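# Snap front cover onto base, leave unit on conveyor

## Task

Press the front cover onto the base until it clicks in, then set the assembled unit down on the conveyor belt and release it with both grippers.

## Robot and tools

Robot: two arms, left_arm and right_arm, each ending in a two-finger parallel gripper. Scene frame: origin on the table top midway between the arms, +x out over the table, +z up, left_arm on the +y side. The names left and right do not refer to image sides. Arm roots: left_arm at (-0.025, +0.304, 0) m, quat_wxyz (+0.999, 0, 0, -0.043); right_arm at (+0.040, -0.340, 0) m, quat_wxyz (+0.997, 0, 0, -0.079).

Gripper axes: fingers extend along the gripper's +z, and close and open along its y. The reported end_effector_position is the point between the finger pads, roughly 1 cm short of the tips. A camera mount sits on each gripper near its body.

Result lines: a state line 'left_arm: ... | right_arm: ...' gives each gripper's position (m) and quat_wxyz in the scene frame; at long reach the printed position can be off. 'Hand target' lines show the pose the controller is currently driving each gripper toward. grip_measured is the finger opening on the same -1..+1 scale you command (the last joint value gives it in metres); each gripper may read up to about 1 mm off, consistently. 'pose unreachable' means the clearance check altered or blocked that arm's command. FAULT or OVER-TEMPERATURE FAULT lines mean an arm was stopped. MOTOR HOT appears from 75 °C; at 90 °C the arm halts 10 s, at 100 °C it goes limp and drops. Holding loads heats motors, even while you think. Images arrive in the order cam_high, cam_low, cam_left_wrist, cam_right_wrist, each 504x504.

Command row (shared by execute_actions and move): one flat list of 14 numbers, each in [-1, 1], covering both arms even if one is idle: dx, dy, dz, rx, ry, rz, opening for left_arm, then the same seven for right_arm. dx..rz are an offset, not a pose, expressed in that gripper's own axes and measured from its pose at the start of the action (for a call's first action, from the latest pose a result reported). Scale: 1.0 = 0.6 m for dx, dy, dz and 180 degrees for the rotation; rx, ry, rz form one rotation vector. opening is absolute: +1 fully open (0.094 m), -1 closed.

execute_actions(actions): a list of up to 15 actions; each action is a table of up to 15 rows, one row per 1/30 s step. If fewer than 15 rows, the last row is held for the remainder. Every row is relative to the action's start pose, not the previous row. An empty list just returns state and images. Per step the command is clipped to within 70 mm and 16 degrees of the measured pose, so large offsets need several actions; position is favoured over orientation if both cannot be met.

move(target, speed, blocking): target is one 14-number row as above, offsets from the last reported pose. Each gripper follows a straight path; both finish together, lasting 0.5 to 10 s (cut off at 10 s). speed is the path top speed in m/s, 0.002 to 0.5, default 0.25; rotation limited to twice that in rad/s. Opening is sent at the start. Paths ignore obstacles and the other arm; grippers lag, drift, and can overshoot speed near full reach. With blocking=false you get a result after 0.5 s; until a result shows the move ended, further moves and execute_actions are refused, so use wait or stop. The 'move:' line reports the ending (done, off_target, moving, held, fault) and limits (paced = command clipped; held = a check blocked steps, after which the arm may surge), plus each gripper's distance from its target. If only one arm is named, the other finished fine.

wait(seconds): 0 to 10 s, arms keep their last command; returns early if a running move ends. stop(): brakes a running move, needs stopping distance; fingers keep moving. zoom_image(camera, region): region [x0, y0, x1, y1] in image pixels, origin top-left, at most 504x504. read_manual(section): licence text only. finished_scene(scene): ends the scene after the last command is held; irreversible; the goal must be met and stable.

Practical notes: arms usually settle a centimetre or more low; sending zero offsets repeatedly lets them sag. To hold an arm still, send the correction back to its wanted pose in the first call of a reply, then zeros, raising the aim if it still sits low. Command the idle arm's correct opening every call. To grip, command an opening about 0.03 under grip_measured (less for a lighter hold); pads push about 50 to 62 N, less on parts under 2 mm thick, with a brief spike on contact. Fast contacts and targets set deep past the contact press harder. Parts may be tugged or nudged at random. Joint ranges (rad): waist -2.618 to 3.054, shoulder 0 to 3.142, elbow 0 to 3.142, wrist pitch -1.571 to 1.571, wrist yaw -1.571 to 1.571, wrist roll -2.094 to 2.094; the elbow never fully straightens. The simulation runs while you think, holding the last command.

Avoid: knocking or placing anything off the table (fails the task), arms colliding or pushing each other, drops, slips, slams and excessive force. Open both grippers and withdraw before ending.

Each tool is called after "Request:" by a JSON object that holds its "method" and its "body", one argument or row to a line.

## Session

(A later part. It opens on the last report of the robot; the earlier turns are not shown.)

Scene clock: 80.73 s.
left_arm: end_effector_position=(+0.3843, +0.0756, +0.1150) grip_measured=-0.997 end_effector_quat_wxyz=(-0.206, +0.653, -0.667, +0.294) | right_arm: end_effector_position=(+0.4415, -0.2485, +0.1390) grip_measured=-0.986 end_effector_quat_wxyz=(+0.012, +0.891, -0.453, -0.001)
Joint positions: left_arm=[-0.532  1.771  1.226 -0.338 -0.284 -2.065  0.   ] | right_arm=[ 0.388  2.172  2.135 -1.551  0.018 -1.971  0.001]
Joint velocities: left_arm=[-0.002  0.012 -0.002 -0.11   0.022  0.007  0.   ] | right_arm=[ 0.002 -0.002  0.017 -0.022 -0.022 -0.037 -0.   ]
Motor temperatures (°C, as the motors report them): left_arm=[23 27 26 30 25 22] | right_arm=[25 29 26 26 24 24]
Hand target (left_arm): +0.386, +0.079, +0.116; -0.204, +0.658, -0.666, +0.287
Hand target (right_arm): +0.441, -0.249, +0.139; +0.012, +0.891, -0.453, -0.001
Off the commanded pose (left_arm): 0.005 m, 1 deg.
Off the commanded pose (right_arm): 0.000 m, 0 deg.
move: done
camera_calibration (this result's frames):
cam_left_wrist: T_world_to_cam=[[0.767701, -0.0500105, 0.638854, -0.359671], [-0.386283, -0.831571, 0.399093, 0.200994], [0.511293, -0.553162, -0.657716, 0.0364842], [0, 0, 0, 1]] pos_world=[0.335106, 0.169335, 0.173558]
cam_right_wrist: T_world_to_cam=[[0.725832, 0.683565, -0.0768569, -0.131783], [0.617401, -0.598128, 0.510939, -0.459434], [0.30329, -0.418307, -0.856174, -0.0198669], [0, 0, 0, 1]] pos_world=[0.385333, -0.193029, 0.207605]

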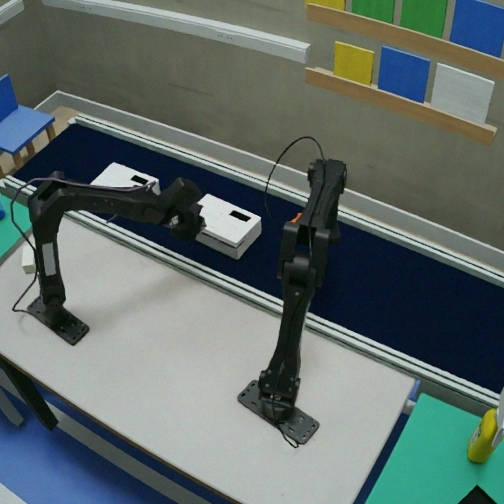

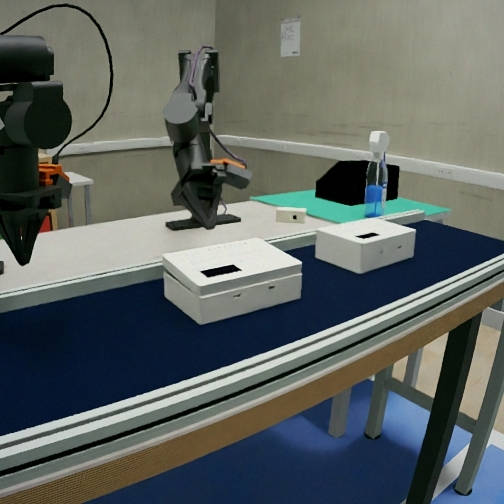

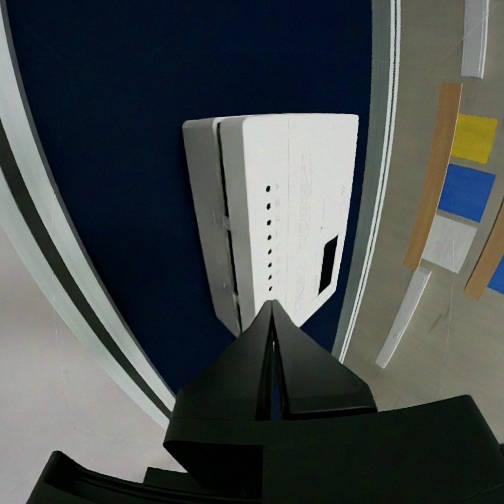

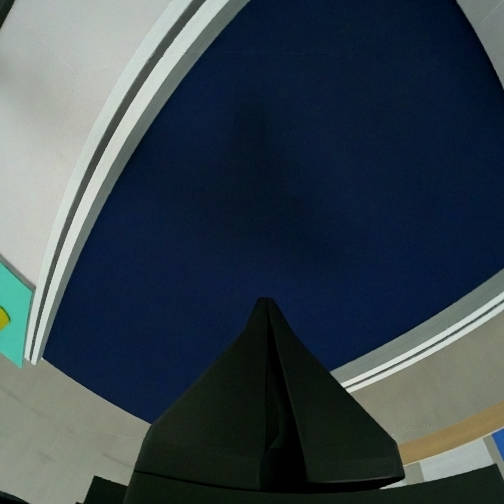

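Request:
{"method": "move", "body": {
  "target": [0,-0.005,0.05,0,0,0,-1, 0,0,0,0,0,0,-1],
  "speed": 0.08
}}

Request:
{"method": "move", "body": {
  "target": [0,0.017,0.032,0,0,0,-1, 0,0,0,0,0,0,-1],
  "speed": 0.03
}}

Request:
{"method": "zoom_image", "body": {
  "camera": "cam_low",
  "region": [130, 180, 330, 340]
}}

Scene clock: 81.83 s.
left_arm: end_effector_position=(+0.3994, +0.0719, +0.0922) grip_measured=-0.997 end_effector_quat_wxyz=(-0.203, +0.655, -0.666, +0.292) | right_arm: end_effector_position=(+0.4415, -0.2485, +0.1390) grip_measured=-0.986 end_effector_quat_wxyz=(+0.012, +0.891, -0.453, -0.001)
Joint positions: left_arm=[-0.515  1.854  1.239 -0.271 -0.271 -2.058  0.   ] | right_arm=[ 0.388  2.172  2.135 -1.551  0.018 -1.971  0.001]
Joint velocities: left_arm=[ 0.022 -0.002 -0.012 -0.066 -0.007  0.007 -0.001] | right_arm=[ 0.002  0.002  0.002  0.007 -0.022  0.051 -0.   ]
Motor temperatures (°C, as the motors report them): left_arm=[23 27 26 30 25 22] | right_arm=[25 30 26 26 24 24]
Hand target (left_arm): +0.406, +0.073, +0.095; -0.206, +0.653, -0.667, +0.295
Hand target (right_arm): +0.441, -0.249, +0.139; +0.012, +0.891, -0.453, -0.001
Off the commanded pose (left_arm): 0.007 m, 0 deg.
Off the commanded pose (right_arm): 0.000 m, 0 deg.
move: done
camera_calibration (this result's frames):
cam_left_wrist: T_world_to_cam=[[0.772215, -0.0465876, 0.633651, -0.358499], [-0.381004, -0.832051, 0.403147, 0.210393], [0.508448, -0.55274, -0.660272, 0.0130982], [0, 0, 0, 1]] pos_world=[0.350339, 0.165596, 0.150993]
cam_right_wrist: T_world_to_cam=[[0.725832, 0.683565, -0.0768569, -0.131783], [0.617401, -0.598128, 0.510939, -0.459434], [0.30329, -0.418307, -0.856174, -0.0198669], [0, 0, 0, 1]] pos_world=[0.385333, -0.193029, 0.207605]

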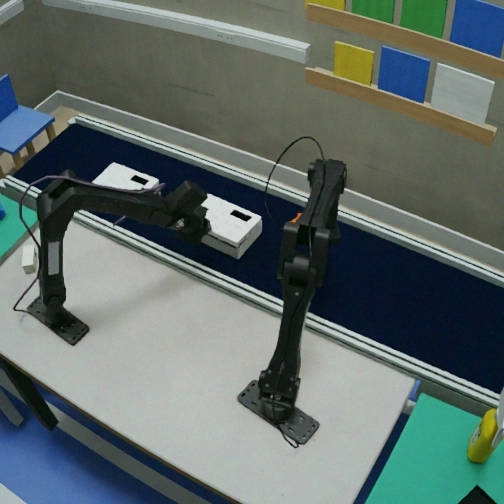

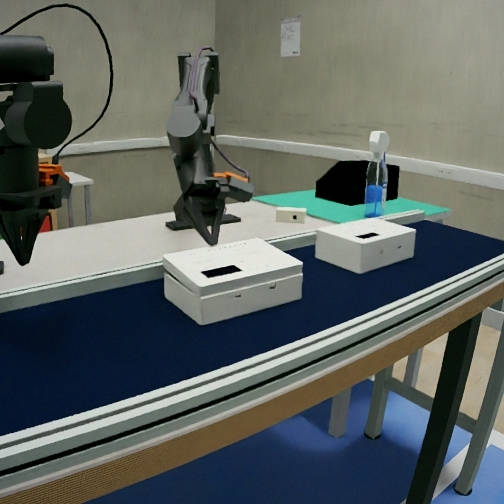

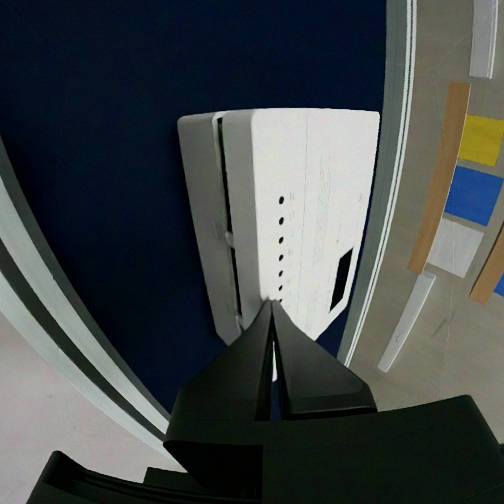

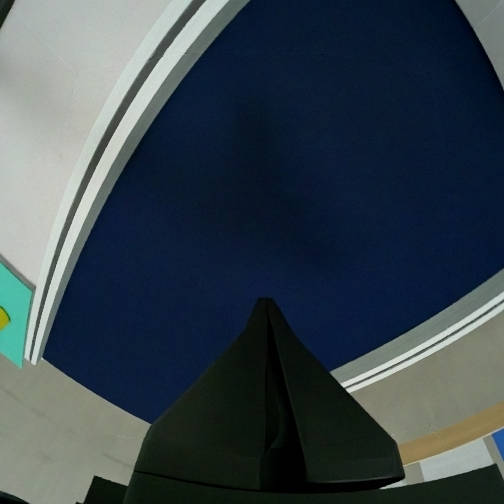

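Scene clock: 82.87 s.
left_arm: end_effector_position=(+0.4113, +0.0638, +0.0908) grip_measured=-0.997 end_effector_quat_wxyz=(-0.208, +0.652, -0.657, +0.316) | right_arm: end_effector_position=(+0.4415, -0.2485, +0.1390) grip_measured=-0.986 end_effector_quat_wxyz=(+0.012, +0.891, -0.453, -0.001)
Joint positions: left_arm=[-0.515  1.885  1.239 -0.188 -0.271 -2.058  0.   ] | right_arm=[ 0.388  2.172  2.135 -1.551  0.018 -1.971  0.001]
Joint velocities: left_arm=[ 0.022  0.002 -0.002  0.022 -0.022  0.007  0.   ] | right_arm=[-0.002 -0.012  0.007 -0.051  0.022  0.007 -0.   ]
Motor temperatures (°C, as the motors report them): left_arm=[23 27 26 30 25 22] | right_arm=[25 30 26 26 24 24]
Hand target (left_arm): +0.404, +0.070, +0.071; -0.203, +0.655, -0.666, +0.292
Hand target (right_arm): +0.441, -0.249, +0.139; +0.012, +0.891, -0.453, -0.001
Off the commanded pose (left_arm): 0.021 m, 3 deg.
Off the commanded pose (right_arm): 0.000 m, 0 deg.
move: off_target (left_arm)
camera_calibration (this result's frames):
cam_left_wrist: T_world_to_cam=[[0.744367, -0.0275161, 0.667203, -0.359929], [-0.398426, -0.820119, 0.410683, 0.214452], [0.535886, -0.57153, -0.621433, -0.0119639], [0, 0, 0, 1]] pos_world=[0.359774, 0.159134, 0.14464]
cam_right_wrist: T_world_to_cam=[[0.725832, 0.683565, -0.0768569, -0.131783], [0.617401, -0.598128, 0.510939, -0.459434], [0.30329, -0.418307, -0.856174, -0.0198669], [0, 0, 0, 1]] pos_world=[0.385333, -0.193029, 0.207605]

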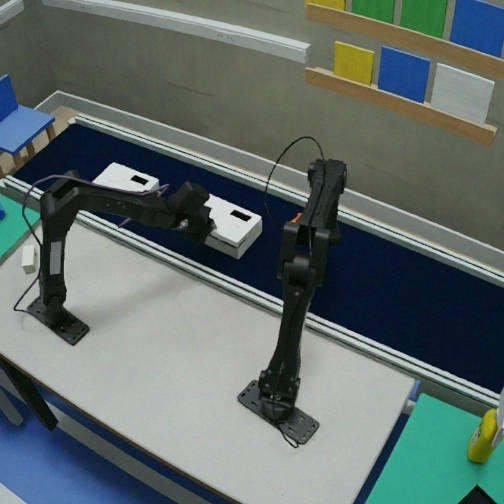

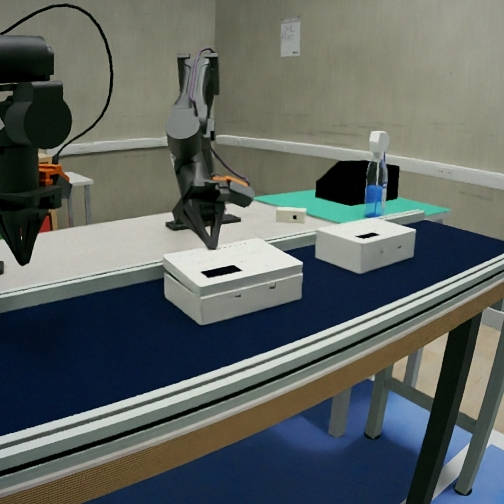

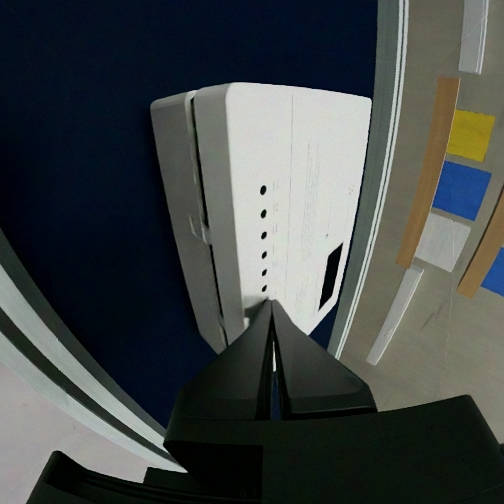

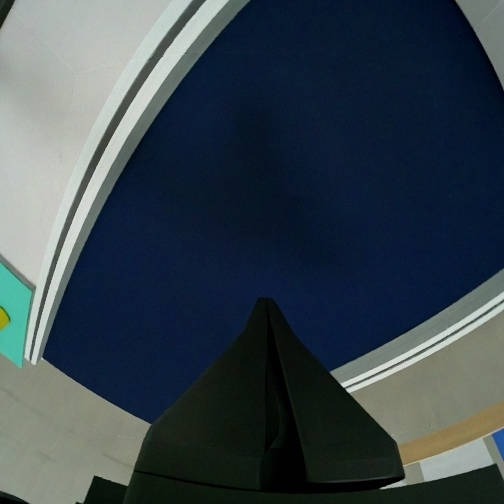

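Region (130, 180, 330, 340) of cam_low's 504x504 image, scaled by 2.520, with more detail than that image has; it fills the top 403 rows of this view, and the rest is white.

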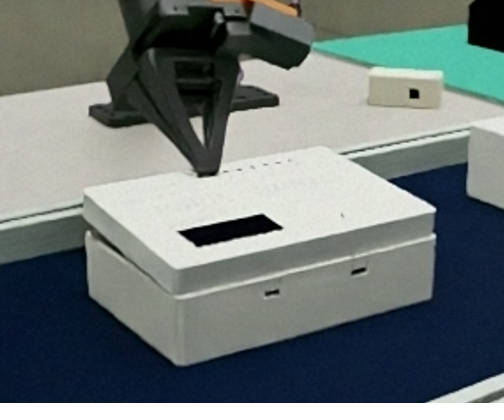

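Request:
{"method": "move", "body": {
  "target": [-0.012,0.052,0.04,0,0,0,-1, 0,0,0,0,0,0,-1],
  "speed": 0.04
}}

Request:
{"method": "zoom_image", "body": {
  "camera": "cam_low",
  "region": [130, 180, 330, 340]
}}

Scene clock: 84.47 s.
left_arm: end_effector_position=(+0.4207, +0.0575, +0.0893) grip_measured=-0.997 end_effector_quat_wxyz=(-0.218, +0.643, -0.637, +0.366) | right_arm: end_effector_position=(+0.4415, -0.2485, +0.1390) grip_measured=-0.986 end_effector_quat_wxyz=(+0.012, +0.891, -0.453, -0.001)
Joint positions: left_arm=[-0.515  1.893  1.159  0.012 -0.272 -2.058  0.   ] | right_arm=[ 0.388  2.172  2.135 -1.551  0.018 -1.971  0.001]
Joint velocities: left_arm=[ 0.007 -0.002  0.007 -0.037 -0.007 -0.051 -0.001] | right_arm=[ 0.022  0.007  0.007  0.037 -0.095 -0.037 -0.   ]
Motor temperatures (°C, as the motors report them): left_arm=[23 27 26 29 25 22] | right_arm=[25 30 26 26 24 24]
Hand target (left_arm): +0.405, +0.067, +0.053; -0.208, +0.652, -0.657, +0.317
Hand target (right_arm): +0.441, -0.249, +0.139; +0.012, +0.891, -0.453, -0.001
Off the commanded pose (left_arm): 0.042 m, 6 deg.
Off the commanded pose (right_arm): 0.000 m, 0 deg.
move: off_target (left_arm)
camera_calibration (this result's frames):
cam_left_wrist: T_world_to_cam=[[0.679506, 0.0168383, 0.733477, -0.347275], [-0.43658, -0.794187, 0.422688, 0.227149], [0.589635, -0.60744, -0.532304, -0.0500059], [0, 0, 0, 1]] pos_world=[0.36463, 0.155871, 0.132087]
cam_right_wrist: T_world_to_cam=[[0.725832, 0.683565, -0.0768569, -0.131783], [0.617401, -0.598128, 0.510939, -0.459434], [0.30329, -0.418307, -0.856174, -0.0198669], [0, 0, 0, 1]] pos_world=[0.385333, -0.193029, 0.207605]

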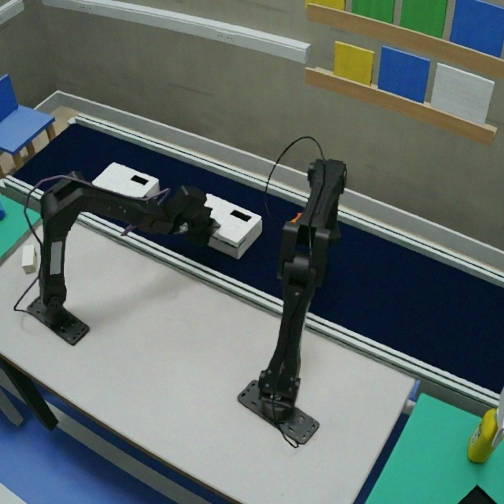

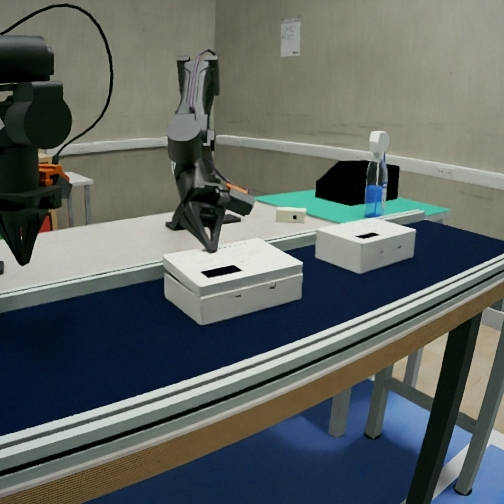

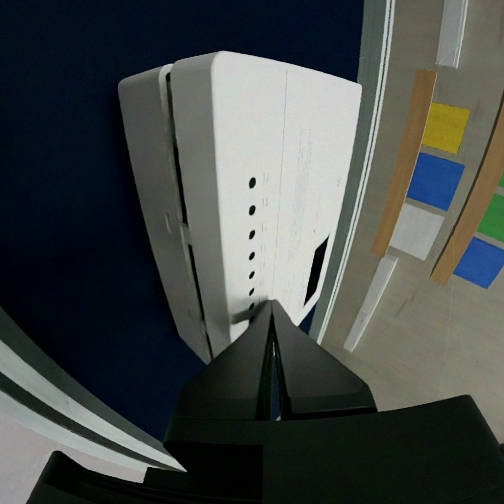

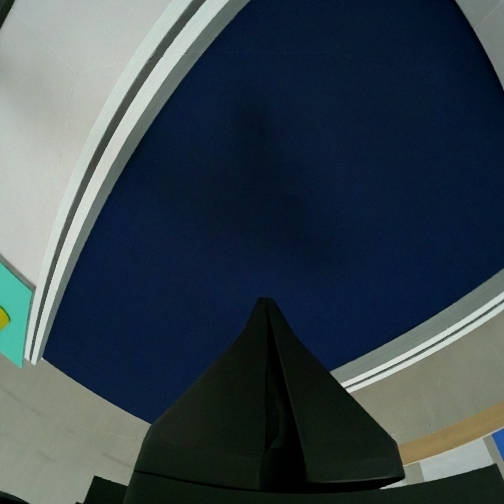

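Region (130, 180, 330, 340) of cam_low's 504x504 image, scaled by 2.520, with more detail than that image has; it fills the top 403 rows of this view, and the rest is white.

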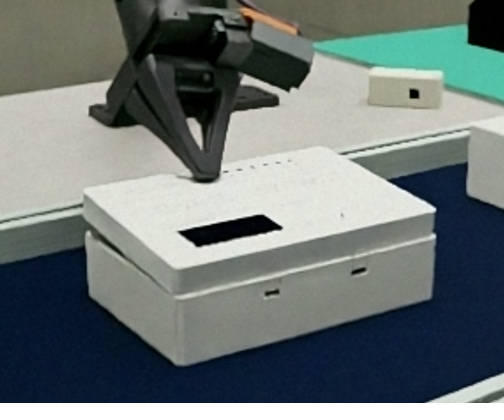

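Request:
{"method": "move", "body": {
  "target": [0,-0.01,-0.03,-0.2,0,0.0,-1, 0,0,0,0,0,0,-1],
  "speed": 0.25
}}

Scene clock: 86.70 s.
left_arm: end_effector_position=(+0.4119, +0.0576, +0.1041) grip_measured=-0.997 end_effector_quat_wxyz=(-0.012, +0.682, -0.714, +0.159) | right_arm: end_effector_position=(+0.4415, -0.2485, +0.1390) grip_measured=-0.986 end_effector_quat_wxyz=(+0.012, +0.891, -0.453, -0.001)
Joint positions: left_arm=[-0.403  2.191  1.978 -1.045  0.076 -2.025  0.   ] | right_arm=[ 0.388  2.172  2.135 -1.551  0.018 -1.971  0.001]
Joint velocities: left_arm=[-0.002 -0.007 -0.002 -0.007 -0.022  0.022 -0.001] | right_arm=[-0.022 -0.002  0.007  0.007 -0.037  0.022 -0.   ]
Motor temperatures (°C, as the motors report them): left_arm=[23 27 26 29 25 22] | right_arm=[25 30 26 26 24 24]
Hand target (left_arm): +0.412, +0.061, +0.104; -0.008, +0.682, -0.716, +0.152
Hand target (right_arm): +0.441, -0.249, +0.139; +0.012, +0.891, -0.453, -0.001
Off the commanded pose (left_arm): 0.004 m, 1 deg.
Off the commanded pose (right_arm): 0.000 m, 0 deg.
move: done
camera_calibration (this result's frames):
cam_left_wrist: T_world_to_cam=[[0.9701, -0.0979891, 0.222046, -0.41202], [-0.213912, -0.777425, 0.591483, 0.106897], [0.114665, -0.621296, -0.775141, 0.184826], [0, 0, 0, 1]] pos_world=[0.401374, 0.157562, 0.171526]
cam_right_wrist: T_world_to_cam=[[0.725832, 0.683565, -0.0768569, -0.131783], [0.617401, -0.598128, 0.510939, -0.459434], [0.30329, -0.418307, -0.856174, -0.0198669], [0, 0, 0, 1]] pos_world=[0.385333, -0.193029, 0.207605]

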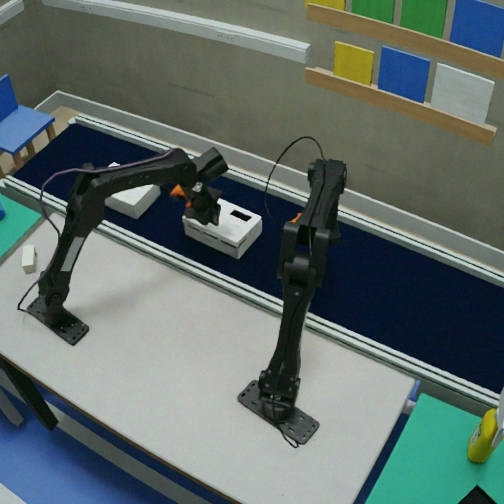

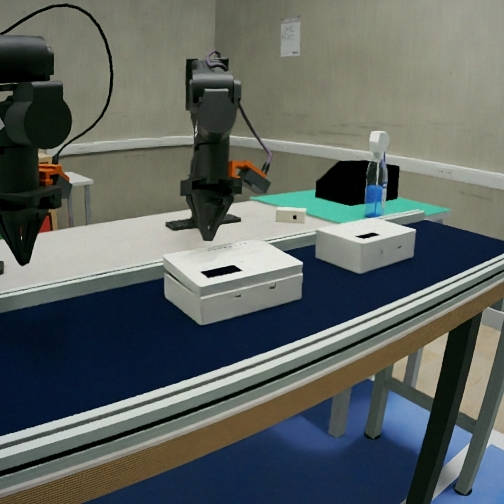

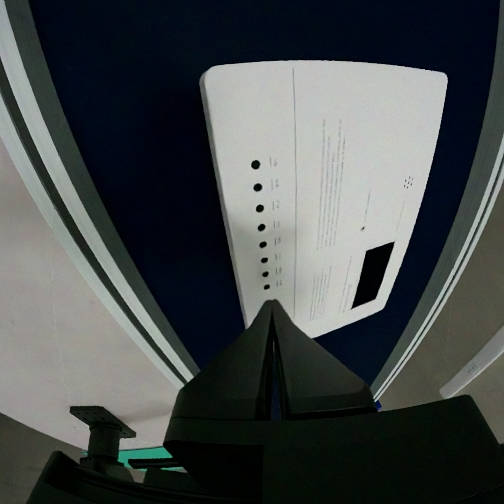

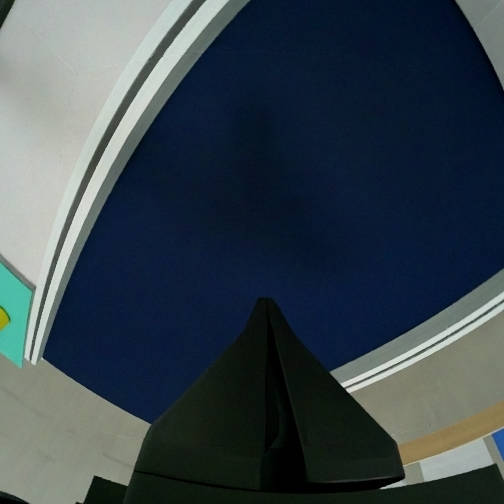

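Request:
{"method": "move", "body": {
  "target": [-0.035,0.018,0.067,0,0,0,-1, 0,0,0,0,0,0,-1],
  "speed": 0.04
}}

Request:
{"method": "zoom_image", "body": {
  "camera": "cam_low",
  "region": [130, 180, 330, 340]
}}

Scene clock: 88.33 s.
left_arm: end_effector_position=(+0.4257, +0.0563, +0.0891) grip_measured=-0.997 end_effector_quat_wxyz=(-0.024, +0.674, -0.709, +0.205) | right_arm: end_effector_position=(+0.4415, -0.2485, +0.1390) grip_measured=-0.986 end_effector_quat_wxyz=(+0.012, +0.891, -0.453, -0.001)
Joint positions: left_arm=[-0.388  2.152  1.823 -0.834  0.089 -2.011  0.   ] | right_arm=[ 0.388  2.172  2.135 -1.551  0.018 -1.971  0.001]
Joint velocities: left_arm=[-0.007 -0.007 -0.007  0.007  0.007  0.007 -0.001] | right_arm=[-0.007 -0.017 -0.012  0.007  0.007 -0.007 -0.   ]
Motor temperatures (°C, as the motors report them): left_arm=[23 27 26 29 25 22] | right_arm=[25 30 26 26 24 24]
Hand target (left_arm): +0.412, +0.070, +0.061; -0.012, +0.682, -0.714, +0.160
Hand target (right_arm): +0.441, -0.249, +0.139; +0.012, +0.891, -0.453, -0.001
Off the commanded pose (left_arm): 0.036 m, 6 deg.
Off the commanded pose (right_arm): 0.000 m, 0 deg.
move: off_target (left_arm)
camera_calibration (this result's frames):
cam_left_wrist: T_world_to_cam=[[0.948157, -0.0872407, 0.305593, -0.420869], [-0.265332, -0.746568, 0.610111, 0.136169], [0.174919, -0.659565, -0.731011, 0.143409], [0, 0, 0, 1]] pos_world=[0.410095, 0.15953, 0.15037]
cam_right_wrist: T_world_to_cam=[[0.725832, 0.683565, -0.0768569, -0.131783], [0.617401, -0.598128, 0.510939, -0.459434], [0.30329, -0.418307, -0.856174, -0.0198669], [0, 0, 0, 1]] pos_world=[0.385333, -0.193029, 0.207605]

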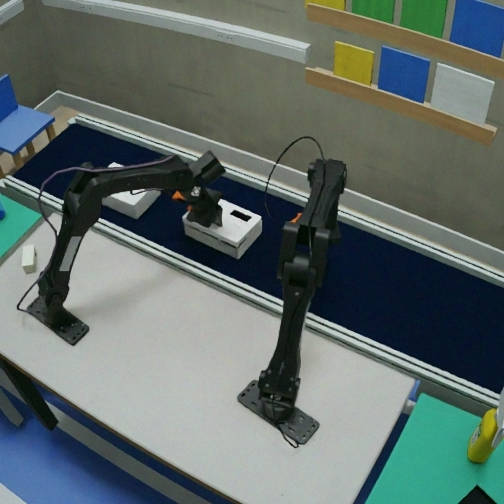

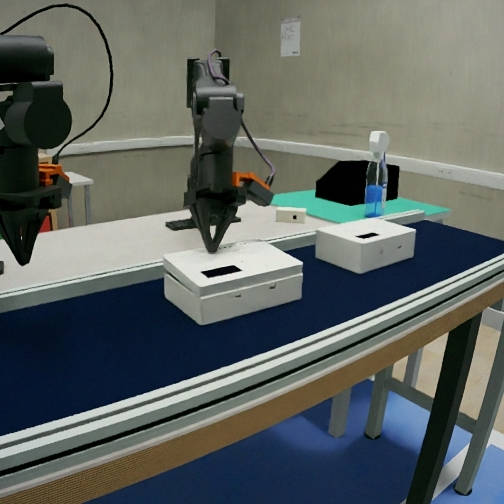

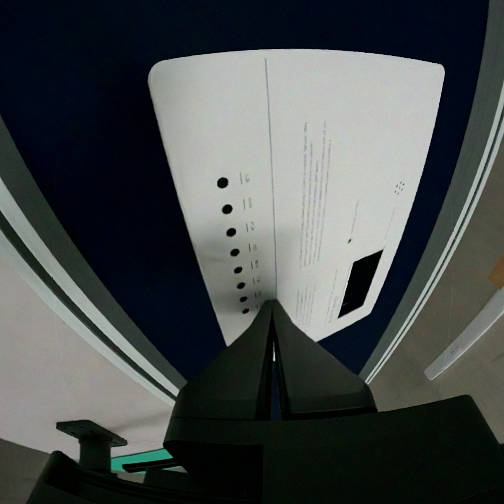

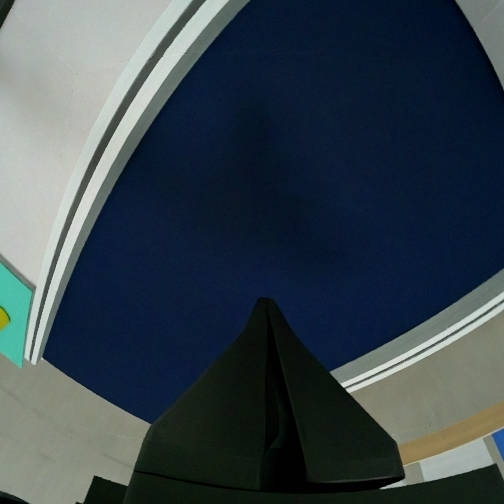

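Region (130, 180, 330, 340) of cam_low's 504x504 image, scaled by 2.520, with more detail than that image has; it fills the top 403 rows of this view, and the rest is white.

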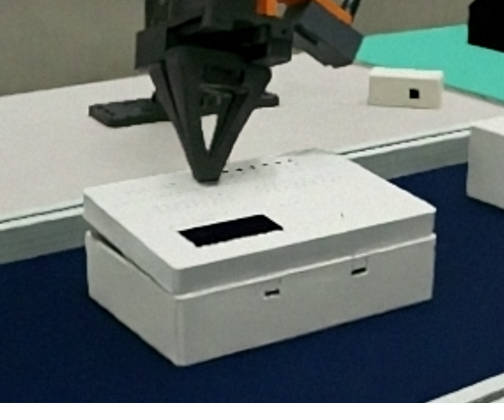

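Request:
{"method": "move", "body": {
  "target": [-0.015,0.022,-0.034,-0.106,-0.079,0,-1, 0,0,0,0,0,0,-1],
  "speed": 0.2
}}

Request:
{"method": "zoom_image", "body": {
  "camera": "cam_high",
  "region": [160, 180, 280, 270]
}}

Scene clock: 90.67 s.
left_arm: end_effector_position=(+0.4107, +0.0696, +0.0997) grip_measured=-0.997 end_effector_quat_wxyz=(-0.002, +0.690, -0.722, +0.044) | right_arm: end_effector_position=(+0.4415, -0.2485, +0.1390) grip_measured=-0.986 end_effector_quat_wxyz=(+0.012, +0.891, -0.453, -0.001)
Joint positions: left_arm=[-0.401  2.503  2.548 -1.531  0.023 -2.013  0.   ] | right_arm=[ 0.388  2.172  2.135 -1.551  0.018 -1.971  0.001]
Joint velocities: left_arm=[ 0.002  0.007 -0.012 -0.022  0.037 -0.037 -0.001] | right_arm=[-0.012 -0.012  0.002  0.007 -0.022  0.037 -0.001]
Motor temperatures (°C, as the motors report them): left_arm=[23 27 26 29 25 22] | right_arm=[25 30 26 26 24 24]
Hand target (left_arm): +0.407, +0.070, +0.100; -0.010, +0.690, -0.723, +0.033
Hand target (right_arm): +0.441, -0.249, +0.139; +0.012, +0.891, -0.453, -0.001
Off the commanded pose (left_arm): 0.004 m, 5 deg.
Off the commanded pose (right_arm): 0.000 m, 0 deg.
joint sent to its limit (left arm) — the command would take joint 4 (wrist pitch) past its lower limit, so that joint was sent only as far as its limit.
move: off_target (left_arm)
camera_calibration (this result's frames):
cam_left_wrist: T_world_to_cam=[[0.992569, -0.116949, 0.0336145, -0.397795], [-0.118222, -0.86137, 0.494029, 0.0948058], [-0.0288218, -0.494332, -0.868795, 0.248432], [0, 0, 0, 1]] pos_world=[0.413208, 0.157949, 0.182371]
cam_right_wrist: T_world_to_cam=[[0.725832, 0.683565, -0.0768569, -0.131783], [0.617401, -0.598128, 0.510939, -0.459434], [0.30329, -0.418307, -0.856174, -0.0198669], [0, 0, 0, 1]] pos_world=[0.385333, -0.193029, 0.207605]

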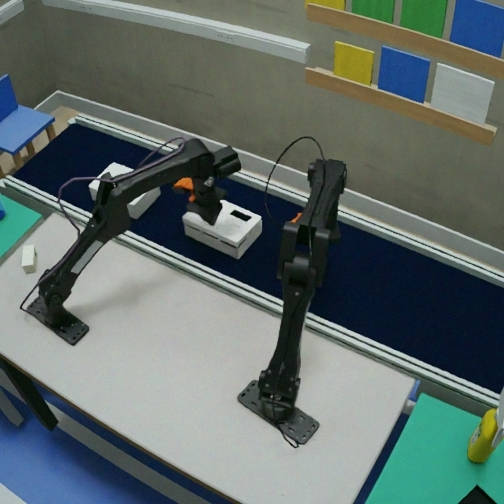

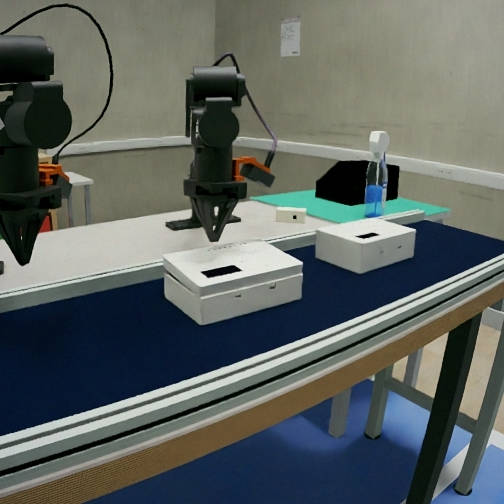

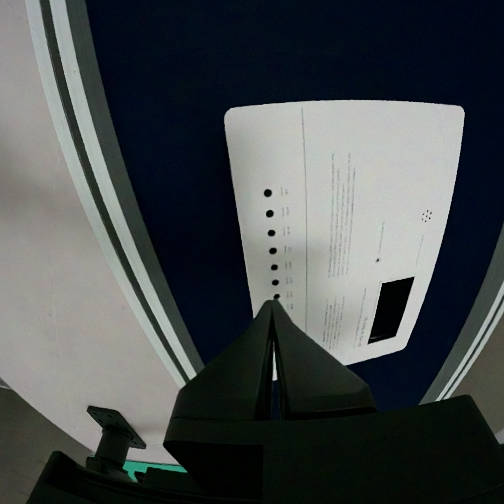

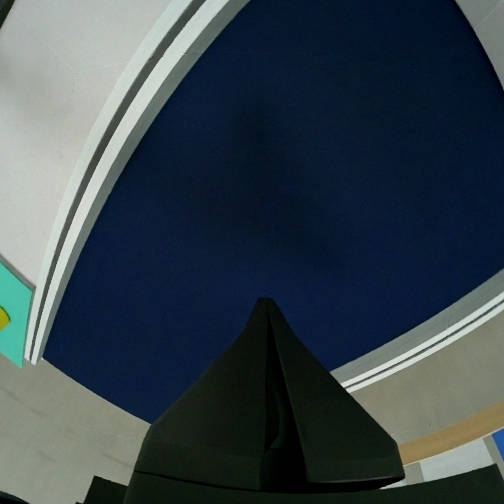

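Region (160, 180, 280, 270) of cam_high's 504x504 image, scaled by 4.200, with more detail than that image has; it fills the top 378 rows of this view, and the rest is white.

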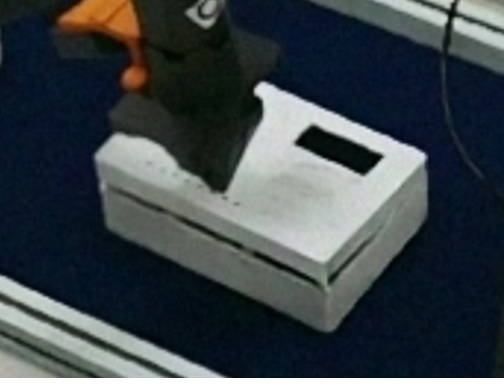

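Request:
{"method": "move", "body": {
  "target": [0,0,0.075,-0.015,-0.01,0,-1, 0,0,0,0,0,0,-1],
  "speed": 0.04
}}

Request:
{"method": "zoom_image", "body": {
  "camera": "cam_low",
  "region": [130, 180, 330, 340]
}}

Scene clock: 92.13 s.
left_arm: end_effector_position=(+0.4169, +0.0663, +0.0875) grip_measured=-0.997 end_effector_quat_wxyz=(-0.004, +0.690, -0.722, +0.049) | right_arm: end_effector_position=(+0.4415, -0.2485, +0.1390) grip_measured=-0.986 end_effector_quat_wxyz=(+0.012, +0.891, -0.453, -0.001)
Joint positions: left_arm=[-0.401  2.515  2.52  -1.48   0.023 -2.013  0.   ] | right_arm=[ 0.388  2.172  2.135 -1.551  0.018 -1.971  0.001]
Joint velocities: left_arm=[-0.007 -0.012  0.007 -0.007  0.037 -0.081 -0.   ] | right_arm=[ 0.002 -0.002  0.007 -0.051 -0.066 -0.037  0.   ]
Motor temperatures (°C, as the motors report them): left_arm=[23 28 26 29 25 22] | right_arm=[25 30 26 26 24 24]
Hand target (left_arm): +0.412, +0.068, +0.056; +0.002, +0.691, -0.723, +0.016
Hand target (right_arm): +0.441, -0.249, +0.139; +0.012, +0.891, -0.453, -0.001
Off the commanded pose (left_arm): 0.033 m, 4 deg.
Off the commanded pose (right_arm): 0.000 m, 0 deg.
move: off_target (left_arm)
camera_calibration (this result's frames):
cam_left_wrist: T_world_to_cam=[[0.99223, -0.11675, 0.0429946, -0.404664], [-0.122623, -0.859244, 0.496652, 0.100264], [-0.0210413, -0.498065, -0.866884, 0.233235], [0, 0, 0, 1]] pos_world=[0.418722, 0.155073, 0.16979]
cam_right_wrist: T_world_to_cam=[[0.725832, 0.683565, -0.0768569, -0.131783], [0.617401, -0.598128, 0.510939, -0.459434], [0.30329, -0.418307, -0.856174, -0.0198669], [0, 0, 0, 1]] pos_world=[0.385333, -0.193029, 0.207605]

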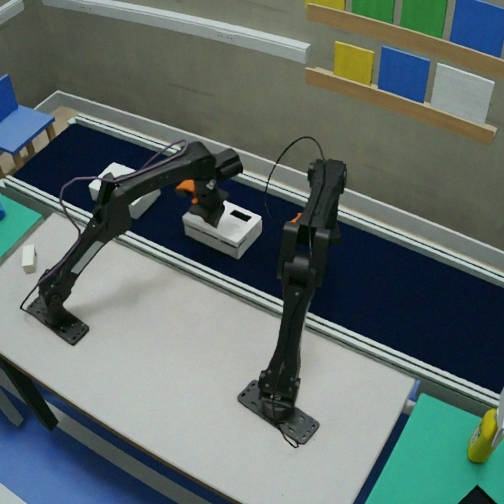

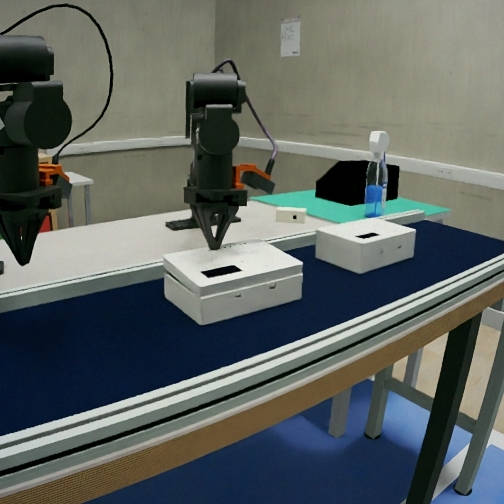

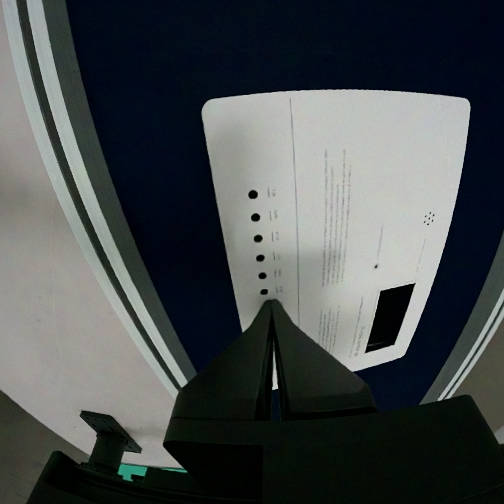

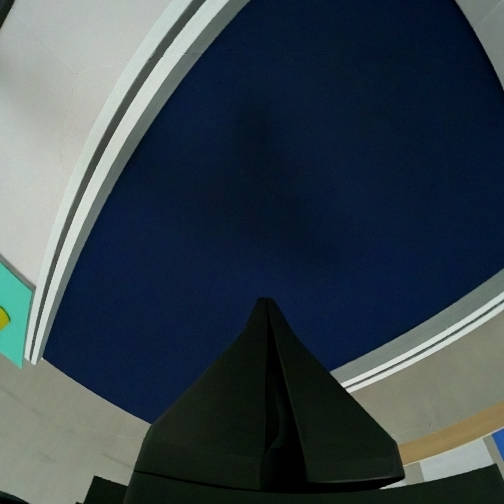

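Region (130, 180, 330, 340) of cam_low's 504x504 image, scaled by 2.520, with more detail than that image has; it fills the top 403 rows of this view, and the rest is white.

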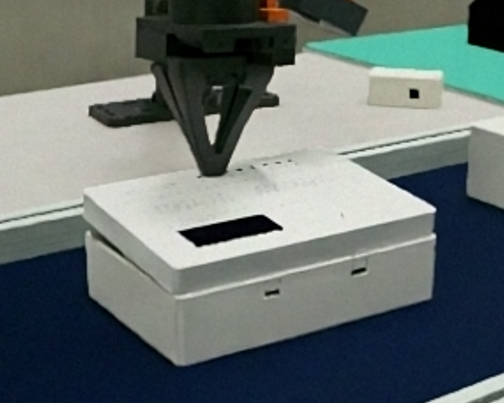

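Request:
{"method": "move", "body": {
  "target": [0,0.008,0.1,-0.02,-0.015,0,-1, 0,0,0,0,0,0,-1],
  "speed": 0.05
}}

Request:
{"method": "zoom_image", "body": {
  "camera": "cam_low",
  "region": [130, 180, 330, 340]
}}

Scene clock: 94.60 s.
left_arm: end_effector_position=(+0.4285, +0.0610, +0.0850) grip_measured=-0.997 end_effector_quat_wxyz=(-0.014, +0.690, -0.720, +0.074) | right_arm: end_effector_position=(+0.4415, -0.2485, +0.1390) grip_measured=-0.986 end_effector_quat_wxyz=(+0.012, +0.891, -0.453, -0.001)
Joint positions: left_arm=[-0.401  2.501  2.478 -1.399  0.019 -2.016  0.   ] | right_arm=[ 0.388  2.172  2.135 -1.551  0.018 -1.971  0.001]
Joint velocities: left_arm=[-0.007 -0.007 -0.017  0.007  0.022 -0.051  0.001] | right_arm=[ 0.027 -0.002 -0.032 -0.007  0.095  0.022 -0.001]
Motor temperatures (°C, as the motors report them): left_arm=[23 28 26 28 25 22] | right_arm=[25 30 26 26 24 24]
Hand target (left_arm): +0.413, +0.066, +0.030; +0.000, +0.691, -0.723, +0.009
Hand target (right_arm): +0.441, -0.249, +0.139; +0.012, +0.891, -0.453, -0.001
Off the commanded pose (left_arm): 0.059 m, 8 deg.
Off the commanded pose (right_arm): 0.000 m, 0 deg.
move: off_target (left_arm)
camera_calibration (this result's frames):
cam_left_wrist: T_world_to_cam=[[0.989203, -0.112543, 0.0938667, -0.419941], [-0.144828, -0.848627, 0.508781, 0.106163], [0.0223983, -0.516882, -0.855764, 0.210241], [0, 0, 0, 1]] pos_world=[0.426073, 0.151501, 0.165322]
cam_right_wrist: T_world_to_cam=[[0.725832, 0.683565, -0.0768569, -0.131783], [0.617401, -0.598128, 0.510939, -0.459434], [0.30329, -0.418307, -0.856174, -0.0198669], [0, 0, 0, 1]] pos_world=[0.385333, -0.193029, 0.207605]

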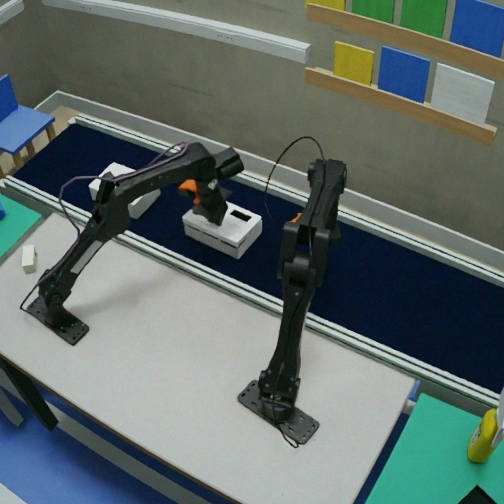

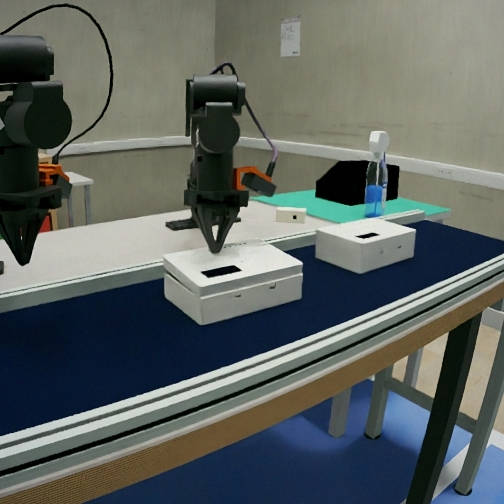

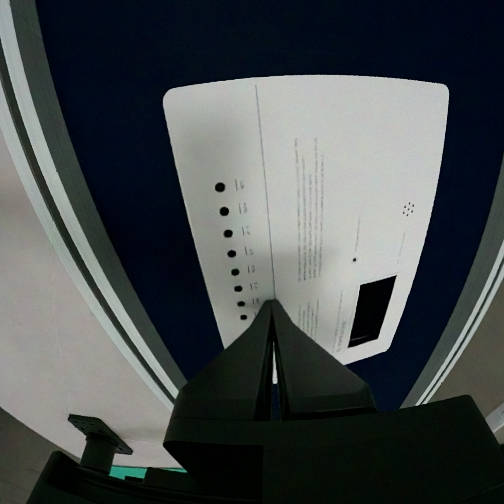

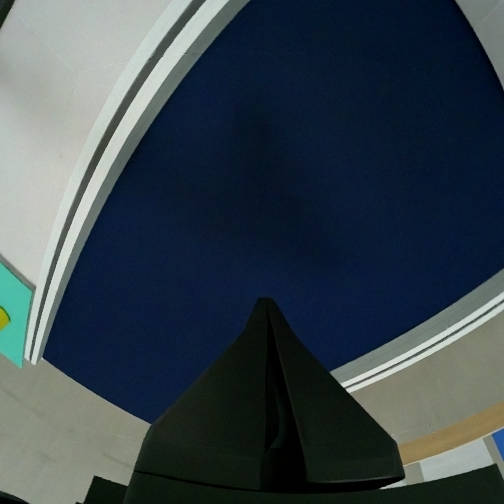

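Region (130, 180, 330, 340) of cam_low's 504x504 image, scaled by 2.520, with more detail than that image has; it fills the top 403 rows of this view, and the rest is white.

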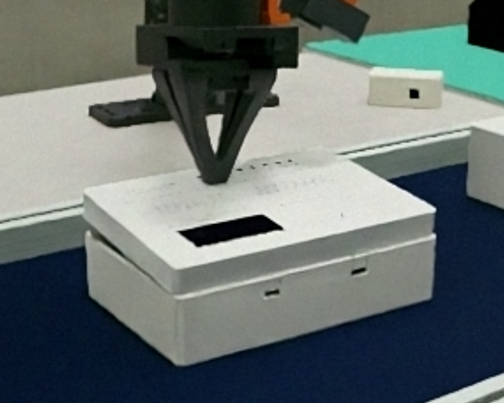

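Request:
{"method": "move", "body": {
  "target": [0,0.02,-0.03,0,0,0,-1, 0,0,0,0,0,0,-1],
  "speed": 0.1
}}

Request:
{"method": "zoom_image", "body": {
  "camera": "cam_low",
  "region": [155, 235, 315, 330]
}}

Request:
{"method": "zoom_image", "body": {
  "camera": "cam_low",
  "region": [300, 210, 430, 290]
}}

Scene clock: 95.57 s.
left_arm: end_effector_position=(+0.4209, +0.0650, +0.1003) grip_measured=-0.997 end_effector_quat_wxyz=(-0.016, +0.691, -0.719, +0.078) | right_arm: end_effector_position=(+0.4415, -0.2485, +0.1390) grip_measured=-0.986 end_effector_quat_wxyz=(+0.012, +0.891, -0.453, -0.001)
Joint positions: left_arm=[-0.401  2.437  2.42  -1.396  0.019 -2.019  0.   ] | right_arm=[ 0.388  2.172  2.135 -1.551  0.018 -1.971  0.001]
Joint velocities: left_arm=[-0.002 -0.012 -0.002 -0.007 -0.022  0.022  0.   ] | right_arm=[-0.027  0.002 -0.012 -0.066  0.007  0.007  0.001]
Motor temperatures (°C, as the motors report them): left_arm=[23 28 26 28 25 22] | right_arm=[25 30 26 26 24 24]
Hand target (left_arm): +0.415, +0.063, +0.101; -0.014, +0.690, -0.720, +0.073
Hand target (right_arm): +0.441, -0.249, +0.139; +0.012, +0.891, -0.453, -0.001
Off the commanded pose (left_arm): 0.007 m, 1 deg.
Off the commanded pose (right_arm): 0.000 m, 0 deg.
move: done
camera_calibration (this result's frames):
cam_left_wrist: T_world_to_cam=[[0.988736, -0.109085, 0.102474, -0.41428], [-0.146436, -0.846594, 0.511698, 0.10096], [0.0309354, -0.52094, -0.853032, 0.221958], [0, 0, 0, 1]] pos_world=[0.417531, 0.155907, 0.180129]
cam_right_wrist: T_world_to_cam=[[0.725832, 0.683565, -0.0768569, -0.131783], [0.617401, -0.598128, 0.510939, -0.459434], [0.30329, -0.418307, -0.856174, -0.0198669], [0, 0, 0, 1]] pos_world=[0.385333, -0.193029, 0.207605]

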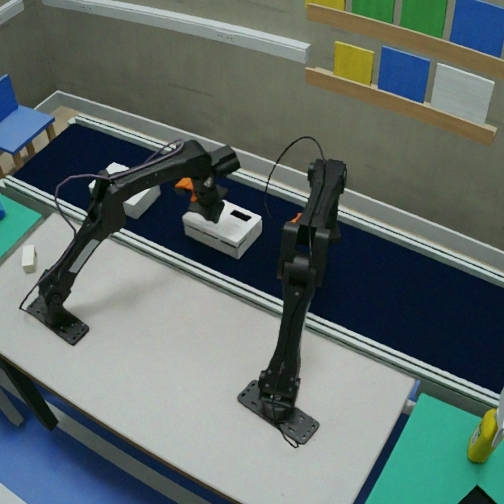

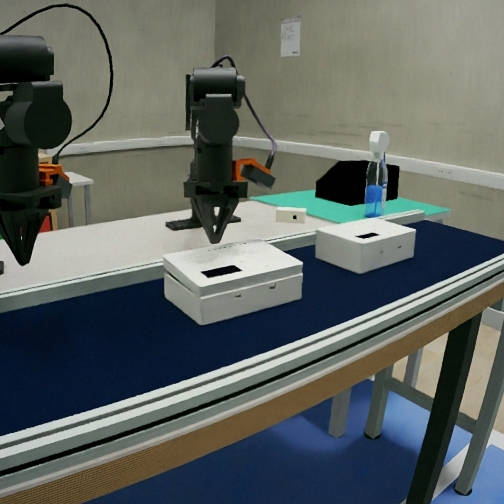

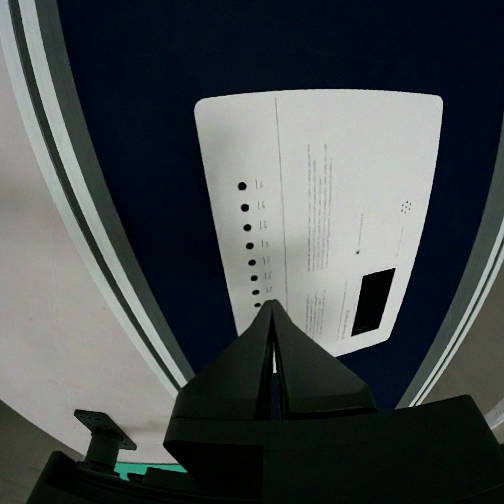

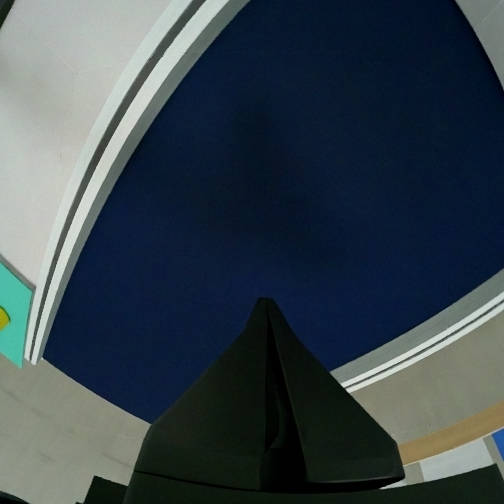

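Region (155, 235, 315, 330) of cam_low's 504x504 image, scaled by 3.150, with more detail than that image has; it fills the top 299 rows of this view, and the rest is white.

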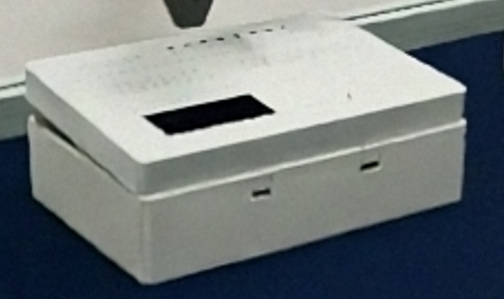

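Region (300, 210, 430, 290) of cam_low's 504x504 image, scaled by 3.877, with more detail than that image has; it fills the top 310 rows of this view, and the rest is white.

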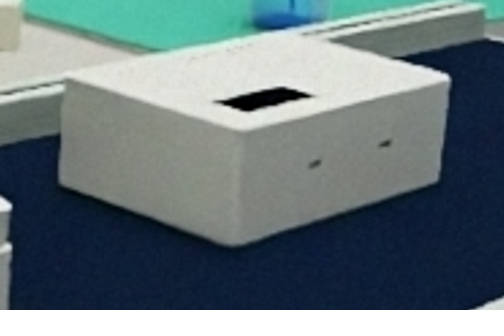

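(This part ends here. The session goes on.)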